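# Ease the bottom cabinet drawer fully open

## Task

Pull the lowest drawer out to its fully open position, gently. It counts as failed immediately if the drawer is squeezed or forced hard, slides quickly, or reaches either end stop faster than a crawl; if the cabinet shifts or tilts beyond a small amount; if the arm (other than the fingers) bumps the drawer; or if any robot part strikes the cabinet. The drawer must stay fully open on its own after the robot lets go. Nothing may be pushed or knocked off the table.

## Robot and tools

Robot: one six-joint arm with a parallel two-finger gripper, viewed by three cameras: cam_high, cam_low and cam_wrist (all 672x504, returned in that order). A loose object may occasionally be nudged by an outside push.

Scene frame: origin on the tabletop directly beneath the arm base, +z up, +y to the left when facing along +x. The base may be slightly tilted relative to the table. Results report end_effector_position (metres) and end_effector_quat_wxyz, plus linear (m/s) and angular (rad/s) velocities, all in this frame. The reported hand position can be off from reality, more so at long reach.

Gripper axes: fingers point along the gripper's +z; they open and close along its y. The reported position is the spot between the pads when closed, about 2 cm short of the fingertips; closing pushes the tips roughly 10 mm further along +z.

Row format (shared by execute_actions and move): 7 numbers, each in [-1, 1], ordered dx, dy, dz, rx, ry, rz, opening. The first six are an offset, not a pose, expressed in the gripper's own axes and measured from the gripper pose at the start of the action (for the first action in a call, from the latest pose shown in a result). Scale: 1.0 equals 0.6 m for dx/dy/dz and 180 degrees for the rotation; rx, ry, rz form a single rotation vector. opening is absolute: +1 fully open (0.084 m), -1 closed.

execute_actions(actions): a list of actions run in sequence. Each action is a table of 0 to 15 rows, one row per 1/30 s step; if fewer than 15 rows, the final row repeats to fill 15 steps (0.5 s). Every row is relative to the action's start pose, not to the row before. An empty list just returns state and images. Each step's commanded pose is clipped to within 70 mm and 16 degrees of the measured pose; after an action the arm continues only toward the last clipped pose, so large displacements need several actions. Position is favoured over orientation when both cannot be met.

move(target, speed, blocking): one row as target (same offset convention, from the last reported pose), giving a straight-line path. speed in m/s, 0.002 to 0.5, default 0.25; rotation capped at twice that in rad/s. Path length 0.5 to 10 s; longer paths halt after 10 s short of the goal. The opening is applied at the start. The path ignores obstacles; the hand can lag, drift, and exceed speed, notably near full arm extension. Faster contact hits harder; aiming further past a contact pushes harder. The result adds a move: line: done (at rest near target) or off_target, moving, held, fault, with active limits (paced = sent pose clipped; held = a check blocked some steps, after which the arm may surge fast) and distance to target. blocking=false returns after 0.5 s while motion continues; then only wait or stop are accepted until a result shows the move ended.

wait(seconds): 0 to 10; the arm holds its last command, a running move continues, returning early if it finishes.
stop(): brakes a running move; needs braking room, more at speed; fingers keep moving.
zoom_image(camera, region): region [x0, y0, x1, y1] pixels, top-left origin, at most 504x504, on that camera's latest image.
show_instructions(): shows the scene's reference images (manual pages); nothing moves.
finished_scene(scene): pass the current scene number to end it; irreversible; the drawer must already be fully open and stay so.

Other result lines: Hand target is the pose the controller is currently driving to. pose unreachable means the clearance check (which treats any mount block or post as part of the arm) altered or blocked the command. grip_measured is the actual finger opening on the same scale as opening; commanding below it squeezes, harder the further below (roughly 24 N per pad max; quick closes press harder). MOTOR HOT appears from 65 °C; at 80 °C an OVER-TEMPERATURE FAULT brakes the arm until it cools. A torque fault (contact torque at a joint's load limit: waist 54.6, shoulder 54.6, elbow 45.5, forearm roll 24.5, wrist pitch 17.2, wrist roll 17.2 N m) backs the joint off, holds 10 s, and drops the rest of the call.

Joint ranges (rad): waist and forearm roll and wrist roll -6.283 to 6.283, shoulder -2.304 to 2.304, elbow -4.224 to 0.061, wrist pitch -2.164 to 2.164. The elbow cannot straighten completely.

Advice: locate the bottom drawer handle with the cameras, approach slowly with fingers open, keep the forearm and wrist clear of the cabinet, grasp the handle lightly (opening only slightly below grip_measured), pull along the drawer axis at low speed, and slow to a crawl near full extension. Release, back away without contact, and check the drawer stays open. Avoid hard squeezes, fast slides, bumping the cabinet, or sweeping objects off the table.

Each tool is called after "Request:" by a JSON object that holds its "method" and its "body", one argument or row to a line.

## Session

Request:
{"method": "execute_actions", "body": {
  "actions": []
}}

Request:
{"method": "show_instructions", "body": {

}}

Scene clock: 0.00 s.
end_effector_position=(+0.1998, +0.2589, +0.3921) grip_measured=+0.44 end_effector_quat_wxyz=(+0.040, +0.955, +0.103, -0.274) end_effector_velocity=(-0.001, -0.000, -0.000) end_effector_angular_velocity=(+0.000, +0.002, -0.001)
Joint positions: [ 0.584  0.886 -0.336  0.336 -1.317 -0.005  0.062]
Joint velocities: [-0.001 -0.001  0.001  0.001 -0.    -0.001 -0.   ]
Motor temperatures (°C, as the motors report them): [26 25 29 27 33 28]
Hand target: +0.200, +0.259, +0.392; +0.040, +0.955, +0.103, -0.274

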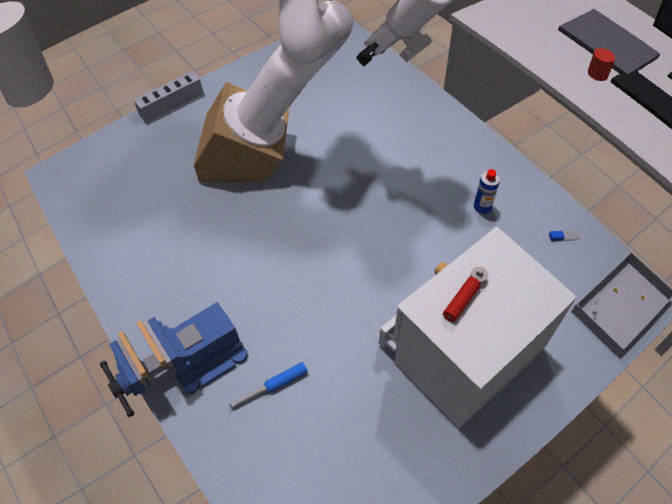

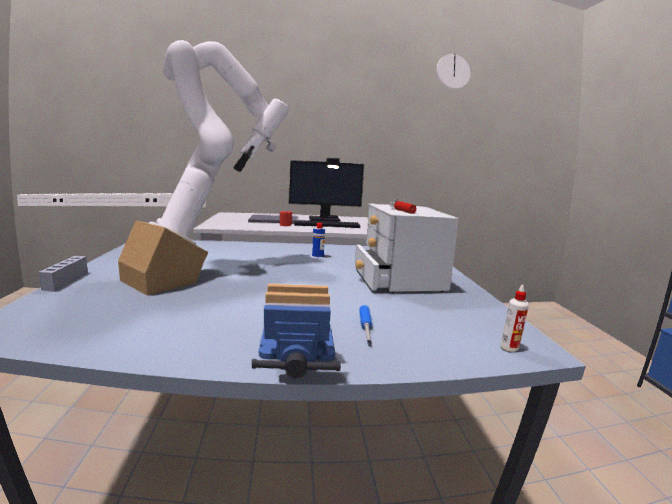

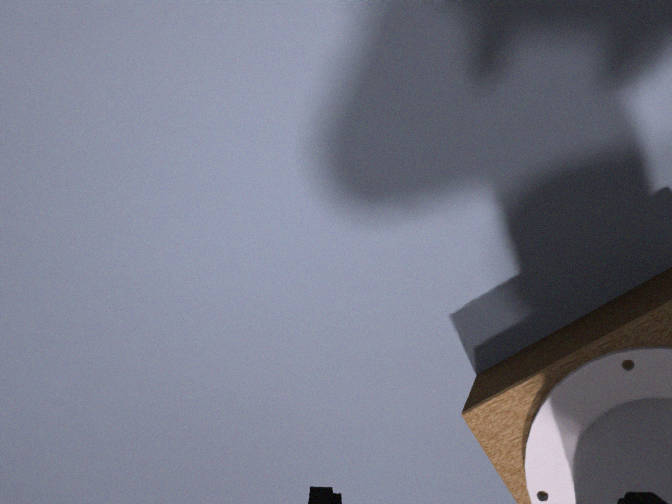

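Reference images for this scene: manual page 1, manual page 2, manual page 3, manual page 4, manual page 5.

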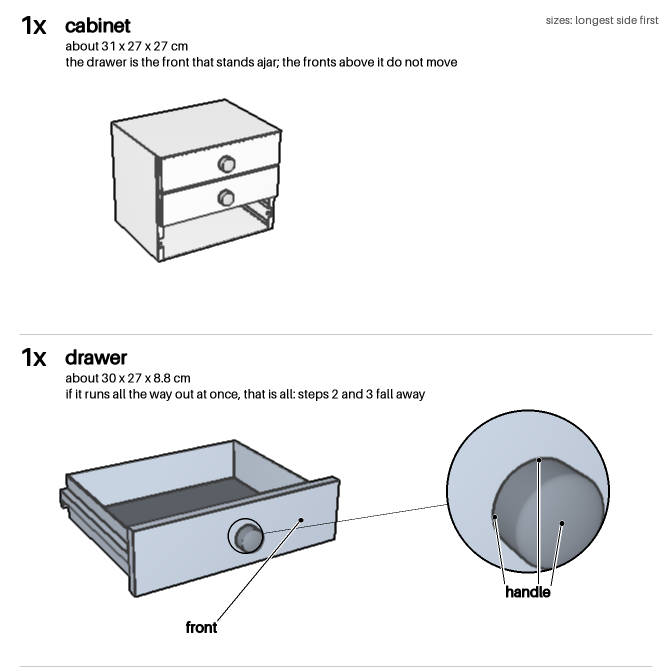

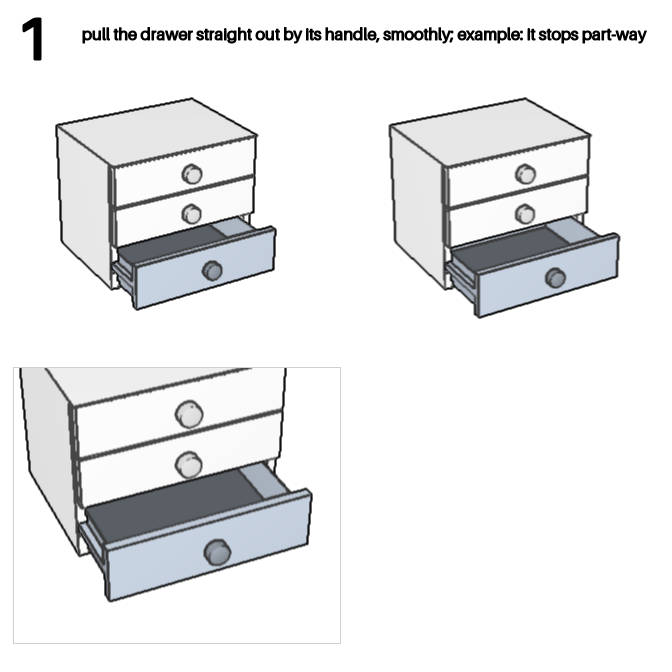

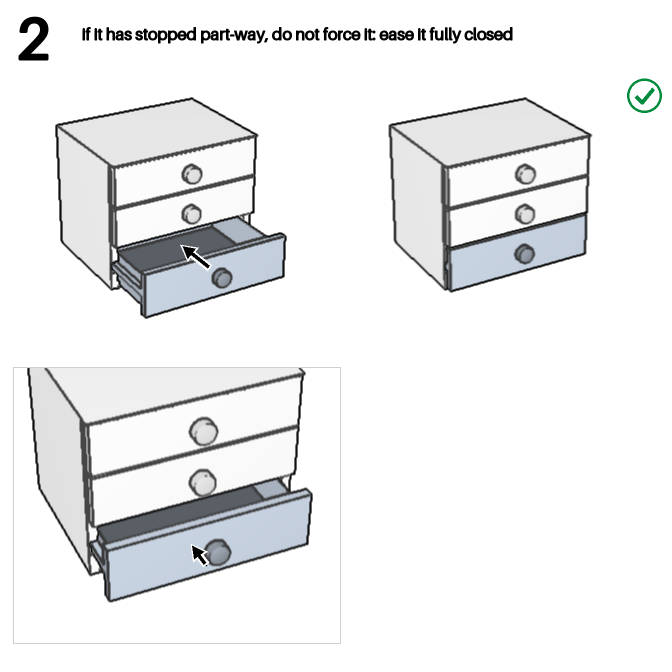

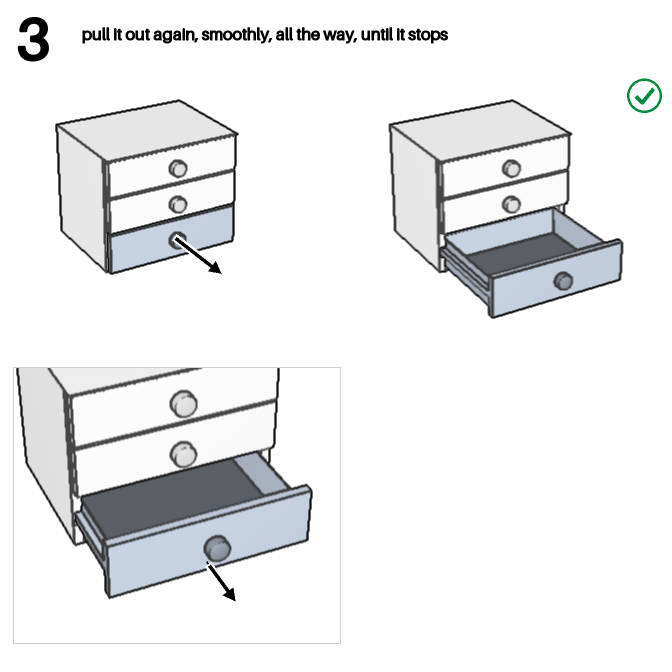

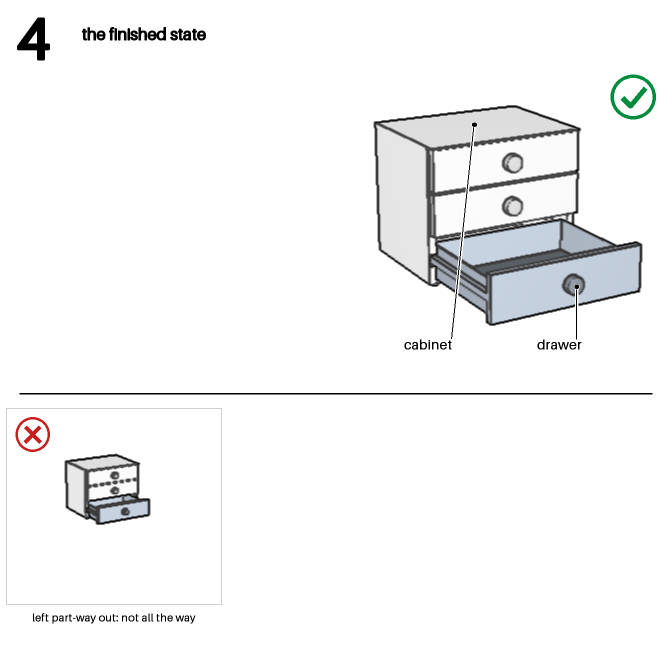

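Request:
{"method": "move", "body": {
  "target": [0.407,0.335,0.087,0,0.5,0,1],
  "speed": 0.3
}}

Scene clock: 6.13 s.
end_effector_position=(+0.4192, +0.0999, +0.2228) grip_measured=+1.00 end_effector_quat_wxyz=(-0.045, +0.869, +0.099, +0.483) end_effector_velocity=(+0.000, +0.000, -0.000) end_effector_angular_velocity=(+0.004, -0.010, +0.009)
Joint positions: [-0.145 -0.45  -0.048  2.478 -1.786 -3.065  0.084]
Joint velocities: [-0.003 -0.022 -0.006 -0.012 -0.024 -0.016  0.   ]
Motor temperatures (°C, as the motors report them): [26 25 29 27 33 28]
Hand target: +0.419, +0.100, +0.223; -0.046, +0.869, +0.099, +0.483
Off the commanded pose: 0.002 m, 0 deg.
move: done; limits=paced

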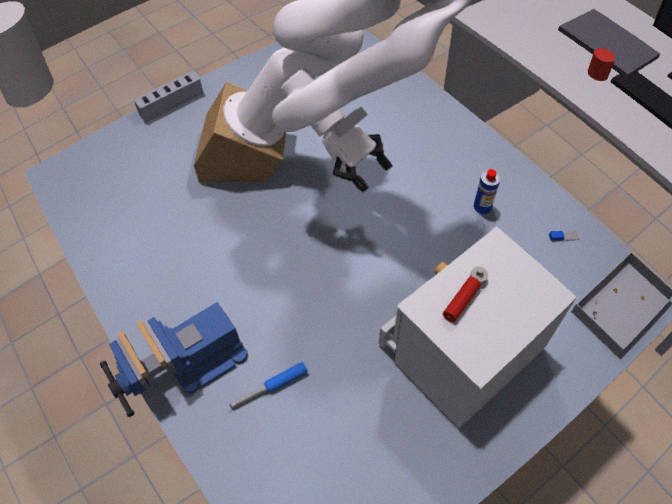

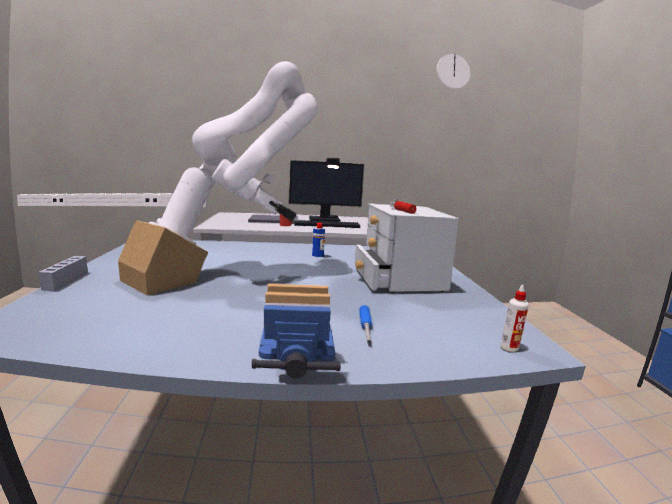

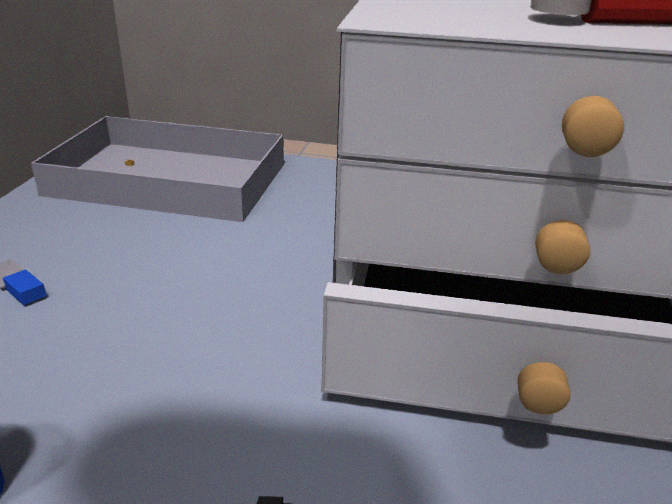

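Request:
{"method": "move", "body": {
  "target": [-0.064,0.151,0.321,-0.038,0,0.0235,1],
  "speed": 0.2
}}

Scene clock: 8.50 s.
end_effector_position=(+0.5785, +0.0396, +0.0898) grip_measured=+1.00 end_effector_quat_wxyz=(-0.011, +0.873, +0.039, +0.485) end_effector_velocity=(+0.001, -0.001, -0.001) end_effector_angular_velocity=(-0.001, -0.001, -0.002)
Joint positions: [ 0.089 -0.791 -0.563  2.841 -1.641 -2.83   0.084]
Joint velocities: [-0.001 -0.003 -0.004  0.001  0.002  0.001 -0.   ]
Motor temperatures (°C, as the motors report them): [26 25 29 27 33 28]
Hand target: +0.579, +0.040, +0.090; -0.011, +0.873, +0.039, +0.485
Off the commanded pose: 0.001 m, 0 deg.
move: done

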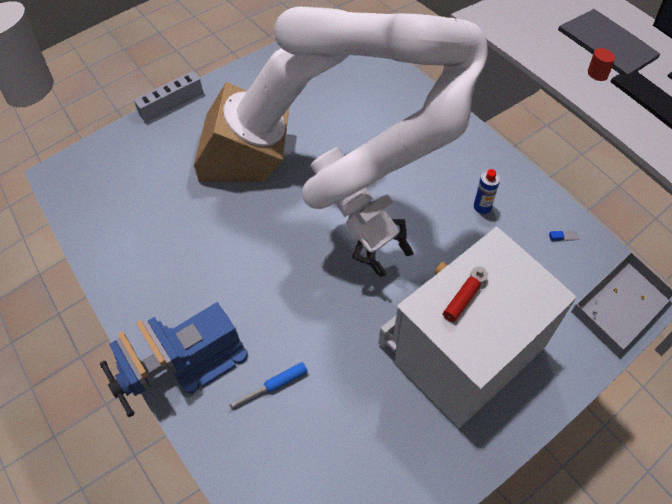

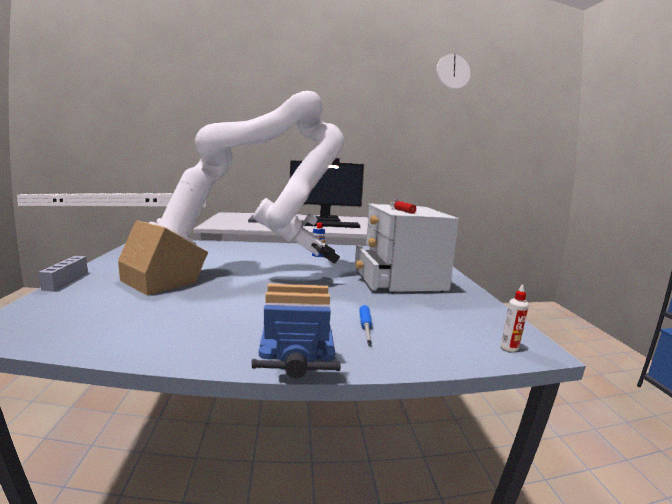

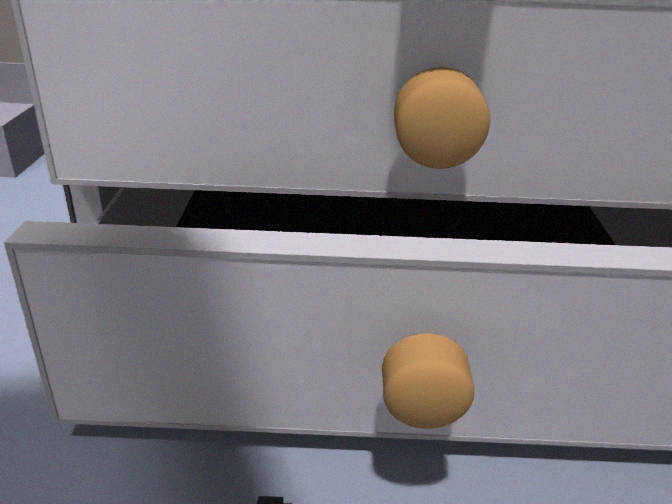

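Request:
{"method": "move", "body": {
  "target": [0.008,-0.011,0.1065,-0.0235,0,0.0147,0.6],
  "speed": 0.1
}}

Request:
{"method": "zoom_image", "body": {
  "camera": "cam_low",
  "region": [290,210,410,300]
}}

Scene clock: 10.23 s.
end_effector_position=(+0.6345, +0.0498, +0.0601) grip_measured=+0.59 end_effector_quat_wxyz=(+0.010, +0.874, +0.001, +0.486) end_effector_velocity=(+0.000, -0.001, -0.002) end_effector_angular_velocity=(-0.001, +0.003, -0.004)
Joint positions: [ 0.191 -0.809 -0.702  3.011 -1.501 -2.742  0.069]
Joint velocities: [ 0.001 -0.005 -0.005  0.003  0.004  0.001  0.   ]
Motor temperatures (°C, as the motors report them): [26 25 29 27 33 28]
Hand target: +0.635, +0.050, +0.060; +0.010, +0.874, +0.001, +0.486
Off the commanded pose: 0.000 m, 0 deg.
move: done

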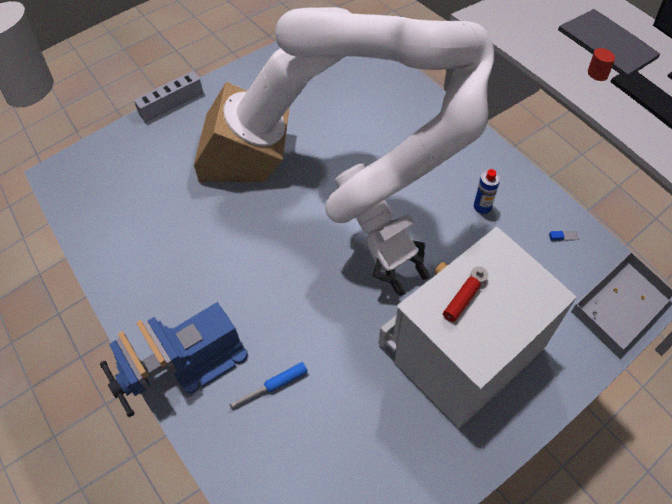

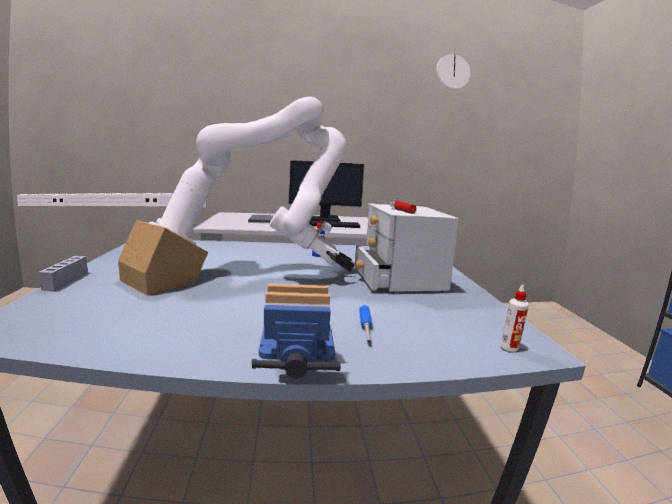

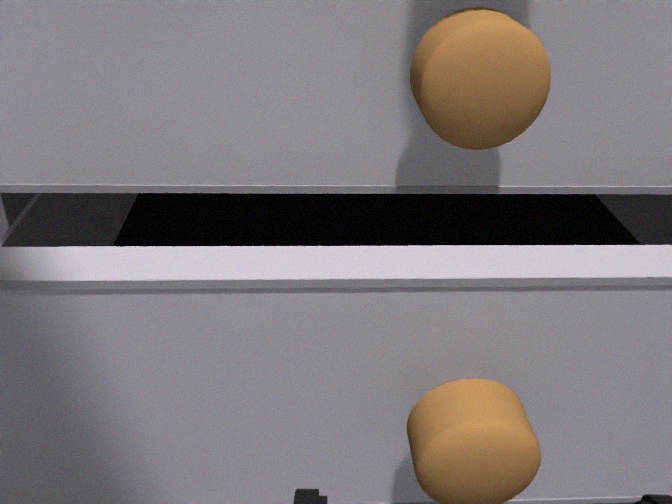

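Region (290, 210, 410, 300) of cam_low's 672x504 image, scaled by 4.200, with more detail than that image has; it fills the top 378 rows of this view, and the rest is white.

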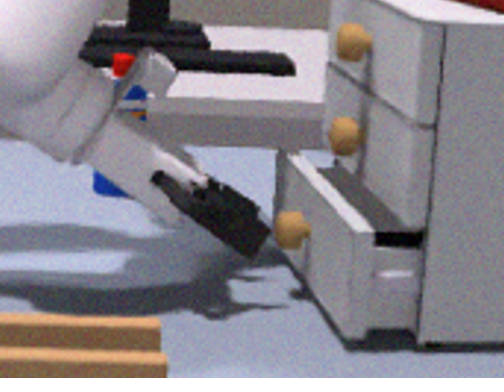

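Request:
{"method": "move", "body": {
  "target": [0.03,0.002,0.048,0,0,0,0.6],
  "speed": 0.04
}}

Request:
{"method": "zoom_image", "body": {
  "camera": "cam_low",
  "region": [290,210,410,300]
}}

Scene clock: 11.73 s.
end_effector_position=(+0.6682, +0.0482, +0.0602) grip_measured=+0.59 end_effector_quat_wxyz=(+0.010, +0.874, +0.001, +0.486) end_effector_velocity=(+0.004, +0.001, +0.002) end_effector_angular_velocity=(+0.001, -0.004, +0.002)
Joint positions: [ 0.181 -0.804 -0.773  3.    -1.425 -2.732  0.069]
Joint velocities: [-0.     0.004 -0.006 -0.001  0.005  0.001  0.   ]
Motor temperatures (°C, as the motors report them): [26 25 29 27 33 28]
Hand target: +0.668, +0.048, +0.060; +0.010, +0.874, +0.001, +0.486
Off the commanded pose: 0.000 m, 0 deg.
move: done

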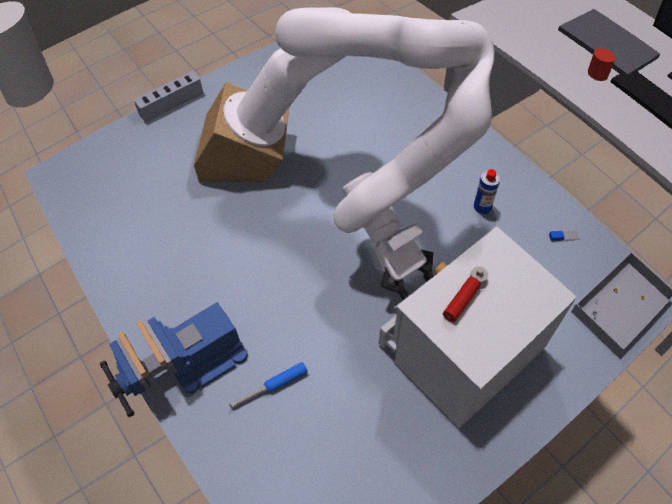

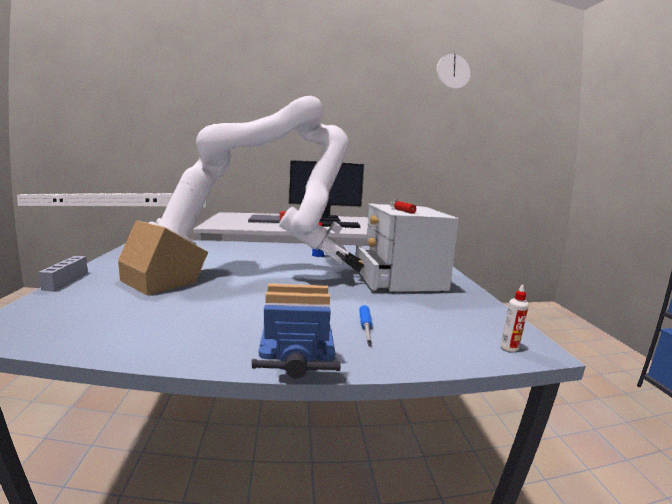

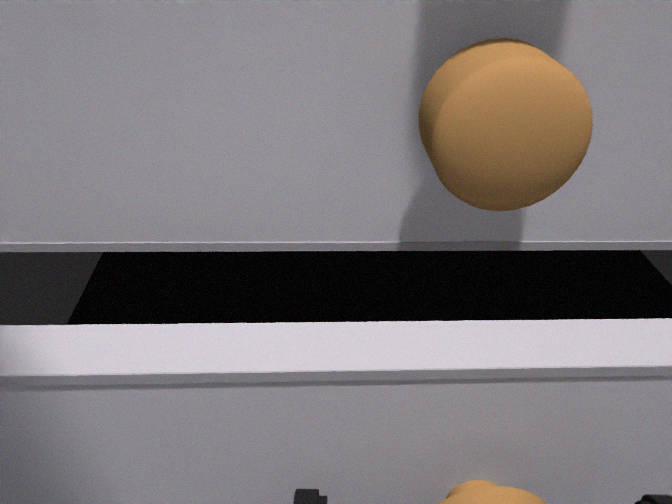

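Region (290, 210, 410, 300) of cam_low's 672x504 image, scaled by 4.200, with more detail than that image has; it fills the top 378 rows of this view, and the rest is white.

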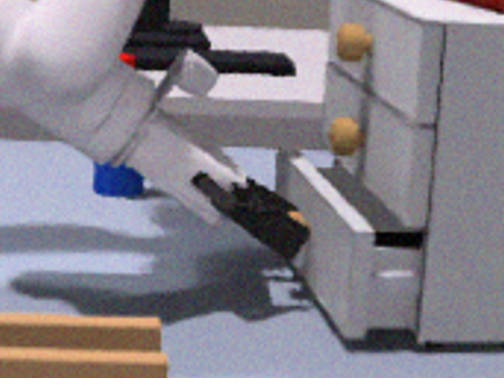

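Request:
{"method": "execute_actions", "body": {
  "actions": [
    [[0,0.004,0,0,0,0,0.4],[0,0.004,0,0,0,0,0.25],[0,0.004,0,0,0,0,0.1],[0,0.004,0,0,0,0,0.0],[0,0.004,0,0,0,0,-0.1],[0,0.004,0,0,0,0,-0.15],[0,0.004,0,0,0,0,-0.2],[0,0.004,0,0,0,0,-0.25],[0,0.004,0,0,0,0,-0.3],[0,0.004,0,0,0,0,-0.35],[0,0.004,0,0,0,0,-0.4],[0,0.004,0,0,0,0,-0.45],[0,0.004,0,0,0,0,-0.5]],
    [[0,0,0,0,0,0,-0.5]]
  ]
}}

Scene clock: 13.00 s.
end_effector_position=(+0.6679, +0.0461, +0.0600) grip_measured=-0.28 end_effector_quat_wxyz=(+0.010, +0.874, +0.001, +0.485) end_effector_velocity=(-0.001, +0.001, -0.001) end_effector_angular_velocity=(+0.001, +0.004, +0.001)
Joint positions: [ 0.176 -0.806 -0.774  2.994 -1.426 -2.732  0.032]
Joint velocities: [ 0.002 -0.001  0.001 -0.001  0.     0.    -0.   ]
Motor temperatures (°C, as the motors report them): [26 25 29 27 33 28]
Hand target: +0.668, +0.046, +0.060; +0.010, +0.874, +0.001, +0.485
Off the commanded pose: 0.000 m, 0 deg.

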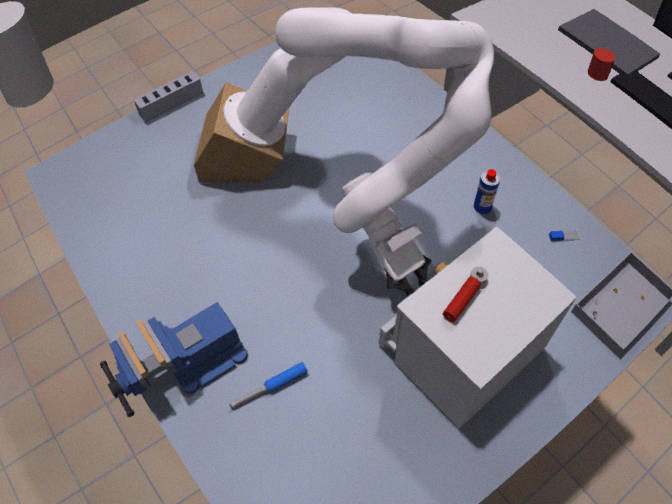

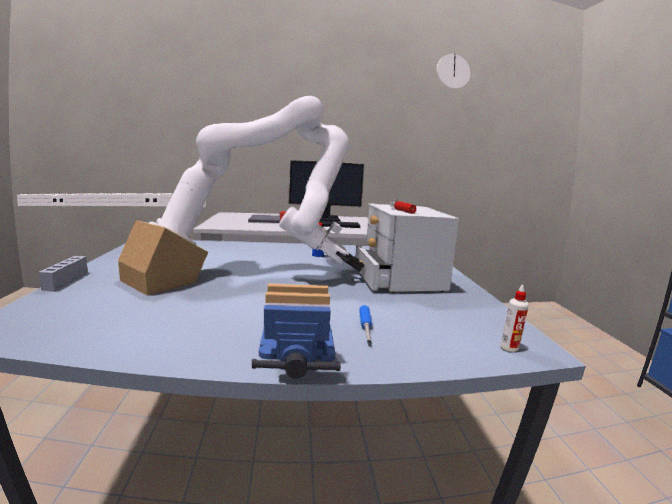

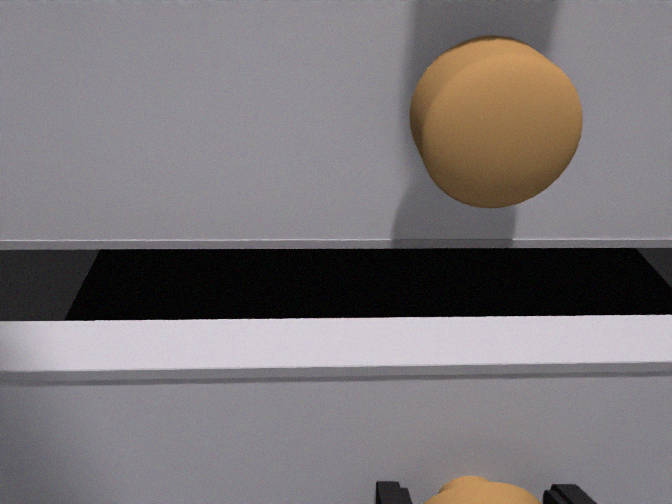

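Request:
{"method": "move", "body": {
  "target": [0.0263,0,0.0425,0,0,0,-0.5],
  "speed": 0.02
}}

Request:
{"method": "zoom_image", "body": {
  "camera": "cam_low",
  "region": [310,190,470,310]
}}

Scene clock: 15.07 s.
end_effector_position=(+0.6977, +0.0467, +0.0598) grip_measured=-0.28 end_effector_quat_wxyz=(+0.009, +0.874, +0.002, +0.485) end_effector_velocity=(+0.002, +0.000, +0.000) end_effector_angular_velocity=(+0.000, +0.000, +0.002)
Joint positions: [ 0.171 -0.807 -0.84   2.984 -1.362 -2.723  0.032]
Joint velocities: [-0.001  0.    -0.005 -0.003  0.005  0.     0.   ]
Motor temperatures (°C, as the motors report them): [26 25 29 27 33 28]
Hand target: +0.698, +0.046, +0.060; +0.010, +0.874, +0.001, +0.485
Off the commanded pose: 0.001 m, 0 deg.
move: done

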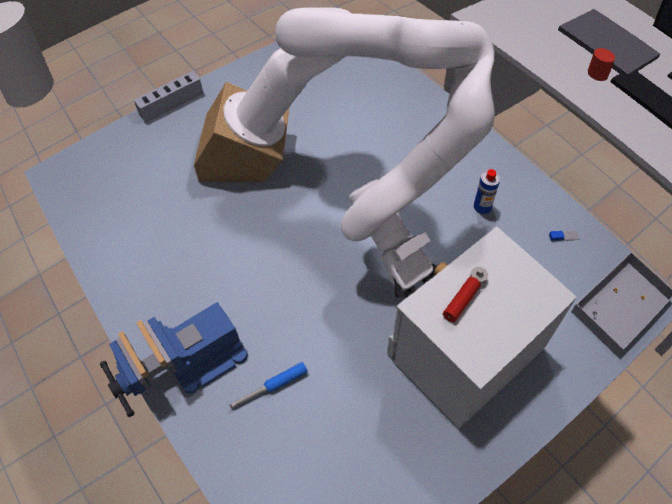

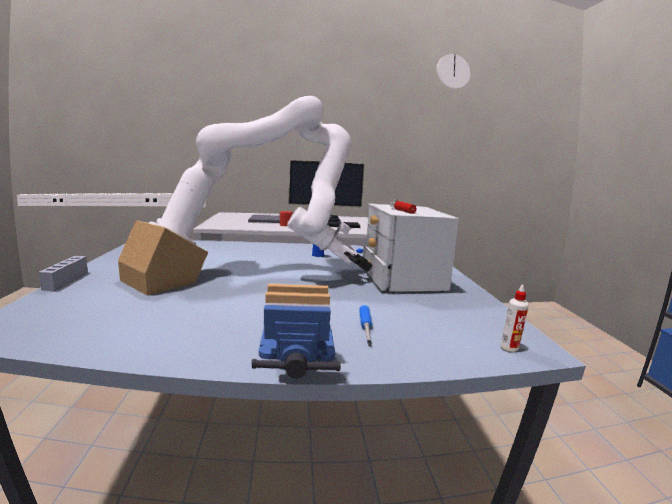

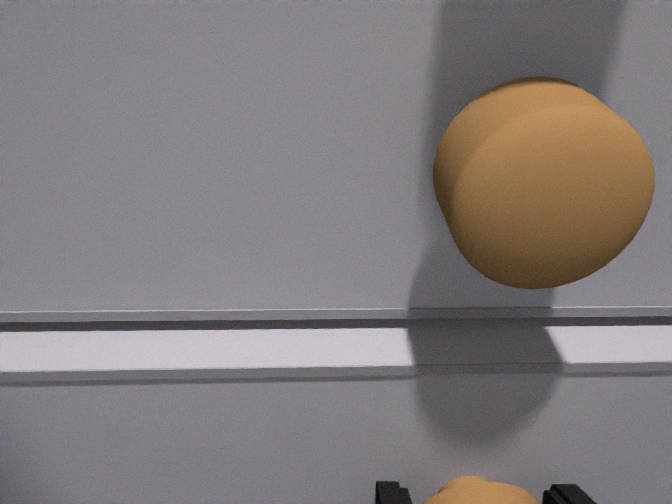

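Region (310, 190, 470, 310) of cam_low's 672x504 image, scaled by 3.150, with more detail than that image has; it fills the top 378 rows of this view, and the rest is white.

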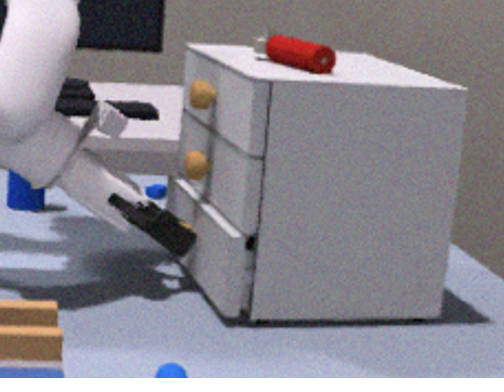

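Request:
{"method": "move", "body": {
  "target": [0.0132,-0.001,0.0212,0,0,0,-0.5],
  "speed": 0.007
}}

Scene clock: 17.53 s.
end_effector_position=(+0.7110, +0.0477, +0.0590) grip_measured=-0.28 end_effector_quat_wxyz=(+0.008, +0.875, +0.003, +0.484) end_effector_velocity=(+0.001, -0.001, +0.000) end_effector_angular_velocity=(-0.001, +0.002, -0.001)
Joint positions: [ 0.17  -0.809 -0.872  2.979 -1.33  -2.717  0.032]
Joint velocities: [-0.002 -0.    -0.002 -0.001  0.004  0.     0.   ]
Motor temperatures (°C, as the motors report them): [26 25 29 27 33 28]
Hand target: +0.713, +0.047, +0.060; +0.009, +0.874, +0.002, +0.485
Off the commanded pose: 0.002 m, 0 deg.
move: done

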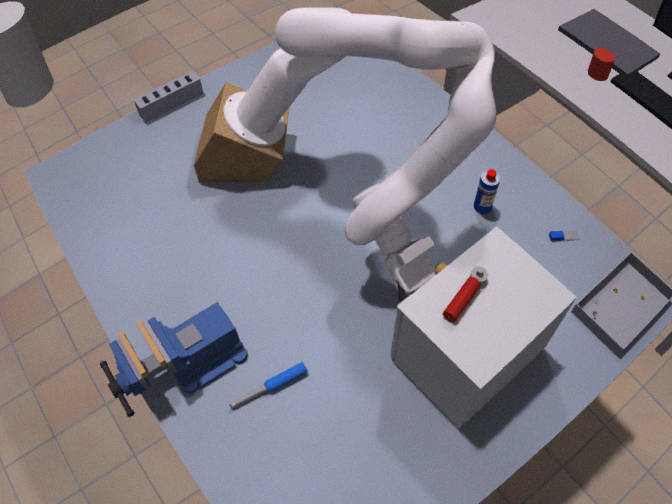

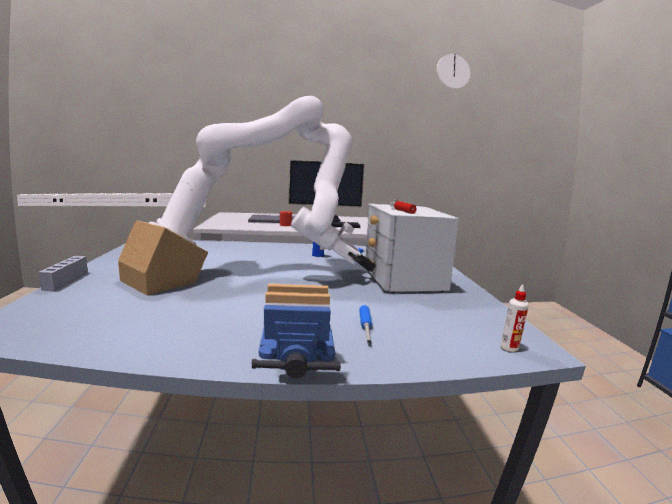

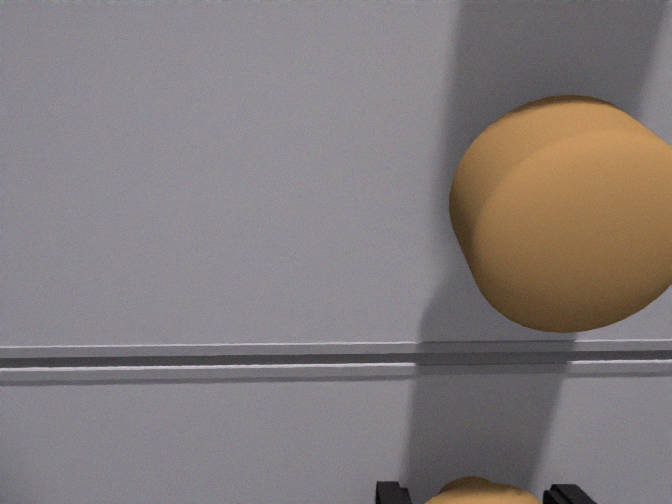

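Request:
{"method": "move", "body": {
  "target": [-0.051,0.005,-0.086,0,0,0,-0.5],
  "speed": 0.03
}}

Request:
{"method": "move", "body": {
  "target": [-0.0219,0.002,-0.0354,0,0,0,-0.5],
  "speed": 0.025
}}

Scene clock: 20.17 s.
end_effector_position=(+0.6510, +0.0449, +0.0602) grip_measured=-0.29 end_effector_quat_wxyz=(+0.008, +0.875, +0.003, +0.483) end_effector_velocity=(+0.000, +0.001, +0.002) end_effector_angular_velocity=(-0.001, -0.006, +0.002)
Joint positions: [ 0.172 -0.808 -0.739  2.983 -1.46  -2.739  0.032]
Joint velocities: [ 0.001  0.003  0.003  0.002 -0.006 -0.002  0.   ]
Motor temperatures (°C, as the motors report them): [26 25 29 27 33 28]
Hand target: +0.651, +0.045, +0.061; +0.008, +0.875, +0.003, +0.484
Off the commanded pose: 0.000 m, 0 deg.
move: done

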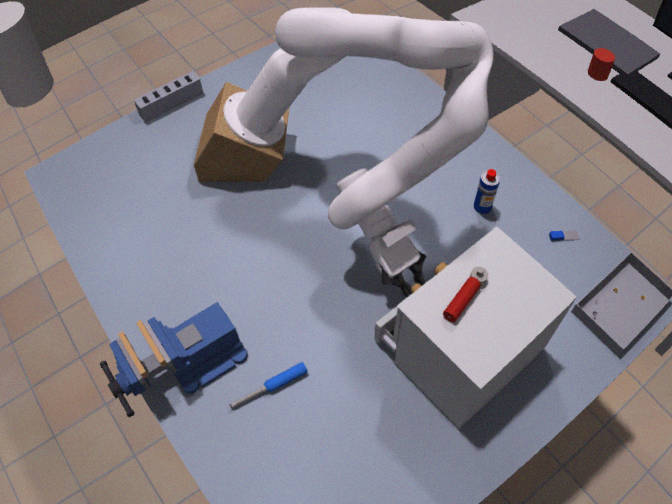

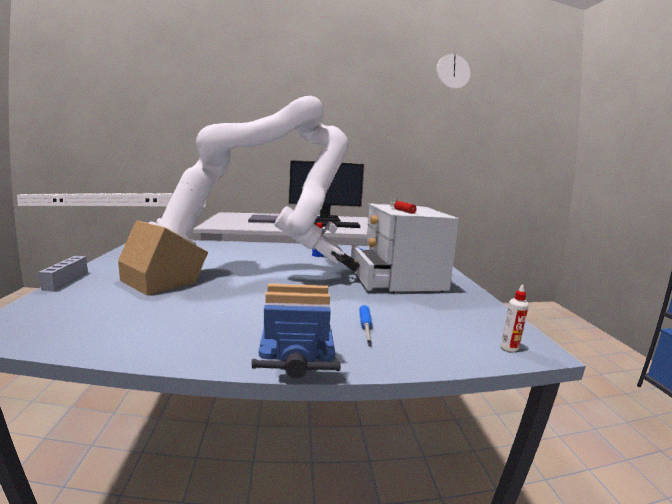

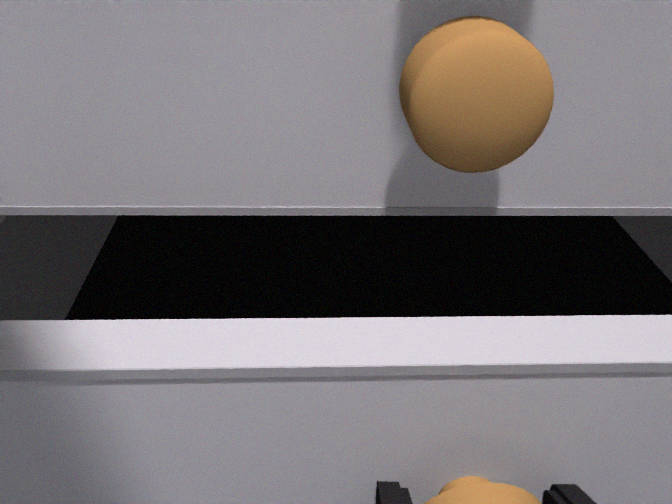

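Scene clock: 21.50 s.
end_effector_position=(+0.6261, +0.0437, +0.0604) grip_measured=-0.29 end_effector_quat_wxyz=(+0.008, +0.876, +0.003, +0.483) end_effector_velocity=(-0.002, +0.000, -0.001) end_effector_angular_velocity=(+0.001, +0.001, +0.001)
Joint positions: [ 0.173 -0.816 -0.689  2.986 -1.517 -2.748  0.032]
Joint velocities: [ 0.    -0.002  0.003 -0.002 -0.005 -0.001 -0.   ]
Motor temperatures (°C, as the motors report them): [26 25 29 27 33 28]
Hand target: +0.626, +0.044, +0.060; +0.008, +0.875, +0.003, +0.483
Off the commanded pose: 0.000 m, 0 deg.
move: done

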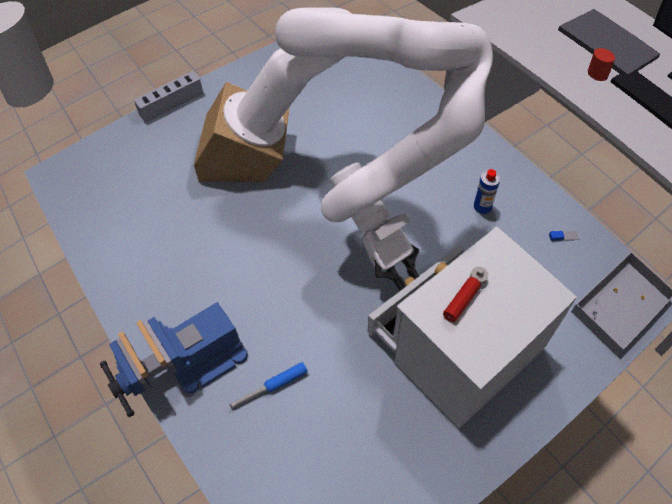

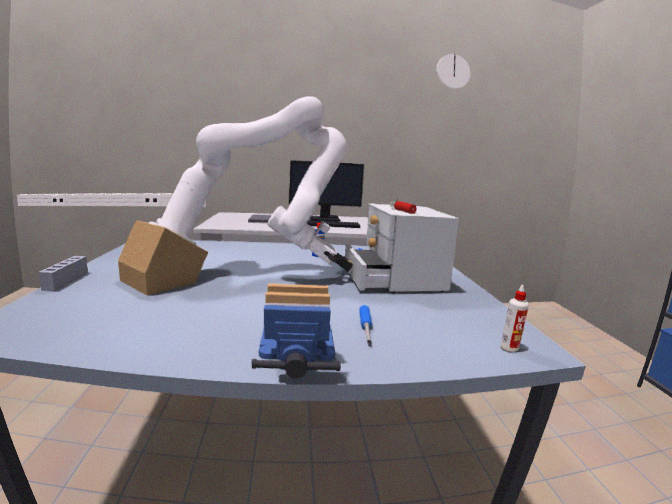

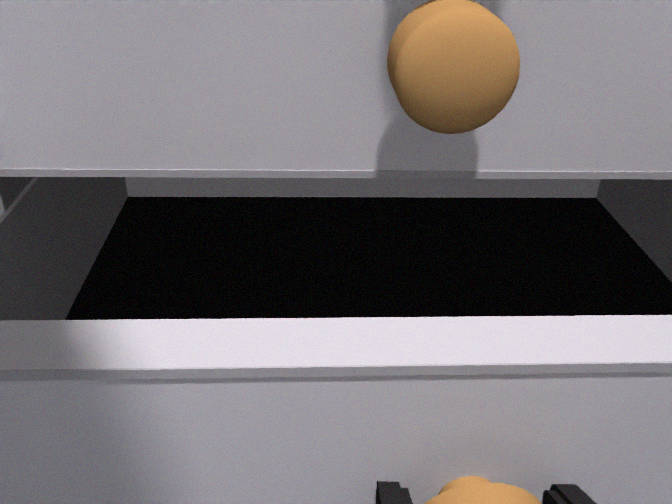

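Request:
{"method": "move", "body": {
  "target": [-0.0219,0.002,-0.0354,0,0,0,-0.5],
  "speed": 0.02
}}

Scene clock: 23.17 s.
end_effector_position=(+0.6013, +0.0426, +0.0606) grip_measured=-0.29 end_effector_quat_wxyz=(+0.008, +0.876, +0.003, +0.483) end_effector_velocity=(-0.003, -0.001, +0.000) end_effector_angular_velocity=(-0.001, +0.001, -0.003)
Joint positions: [ 0.174 -0.828 -0.641  2.987 -1.576 -2.756  0.032]
Joint velocities: [-0.001 -0.002  0.006  0.001 -0.006 -0.001  0.   ]
Motor temperatures (°C, as the motors report them): [26 25 29 27 33 28]
Hand target: +0.601, +0.043, +0.061; +0.008, +0.876, +0.003, +0.483
Off the commanded pose: 0.000 m, 0 deg.
move: done

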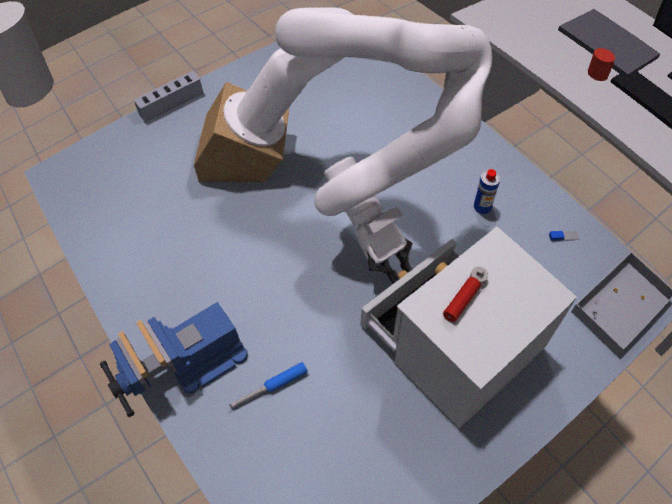

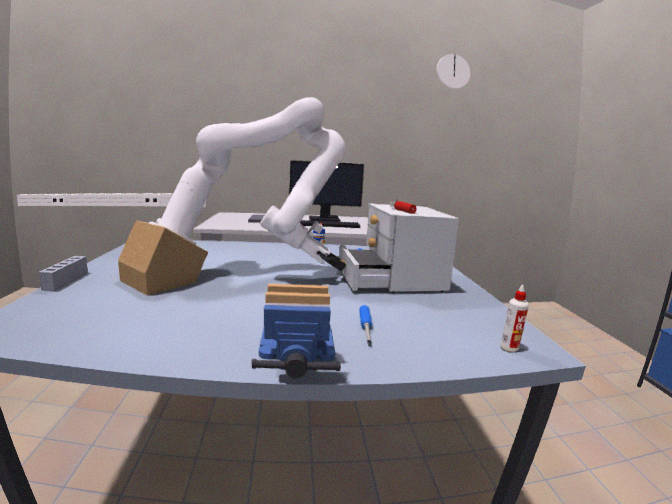

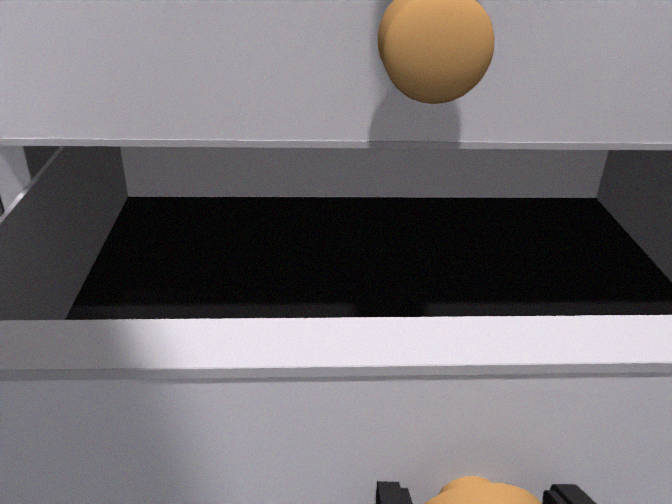

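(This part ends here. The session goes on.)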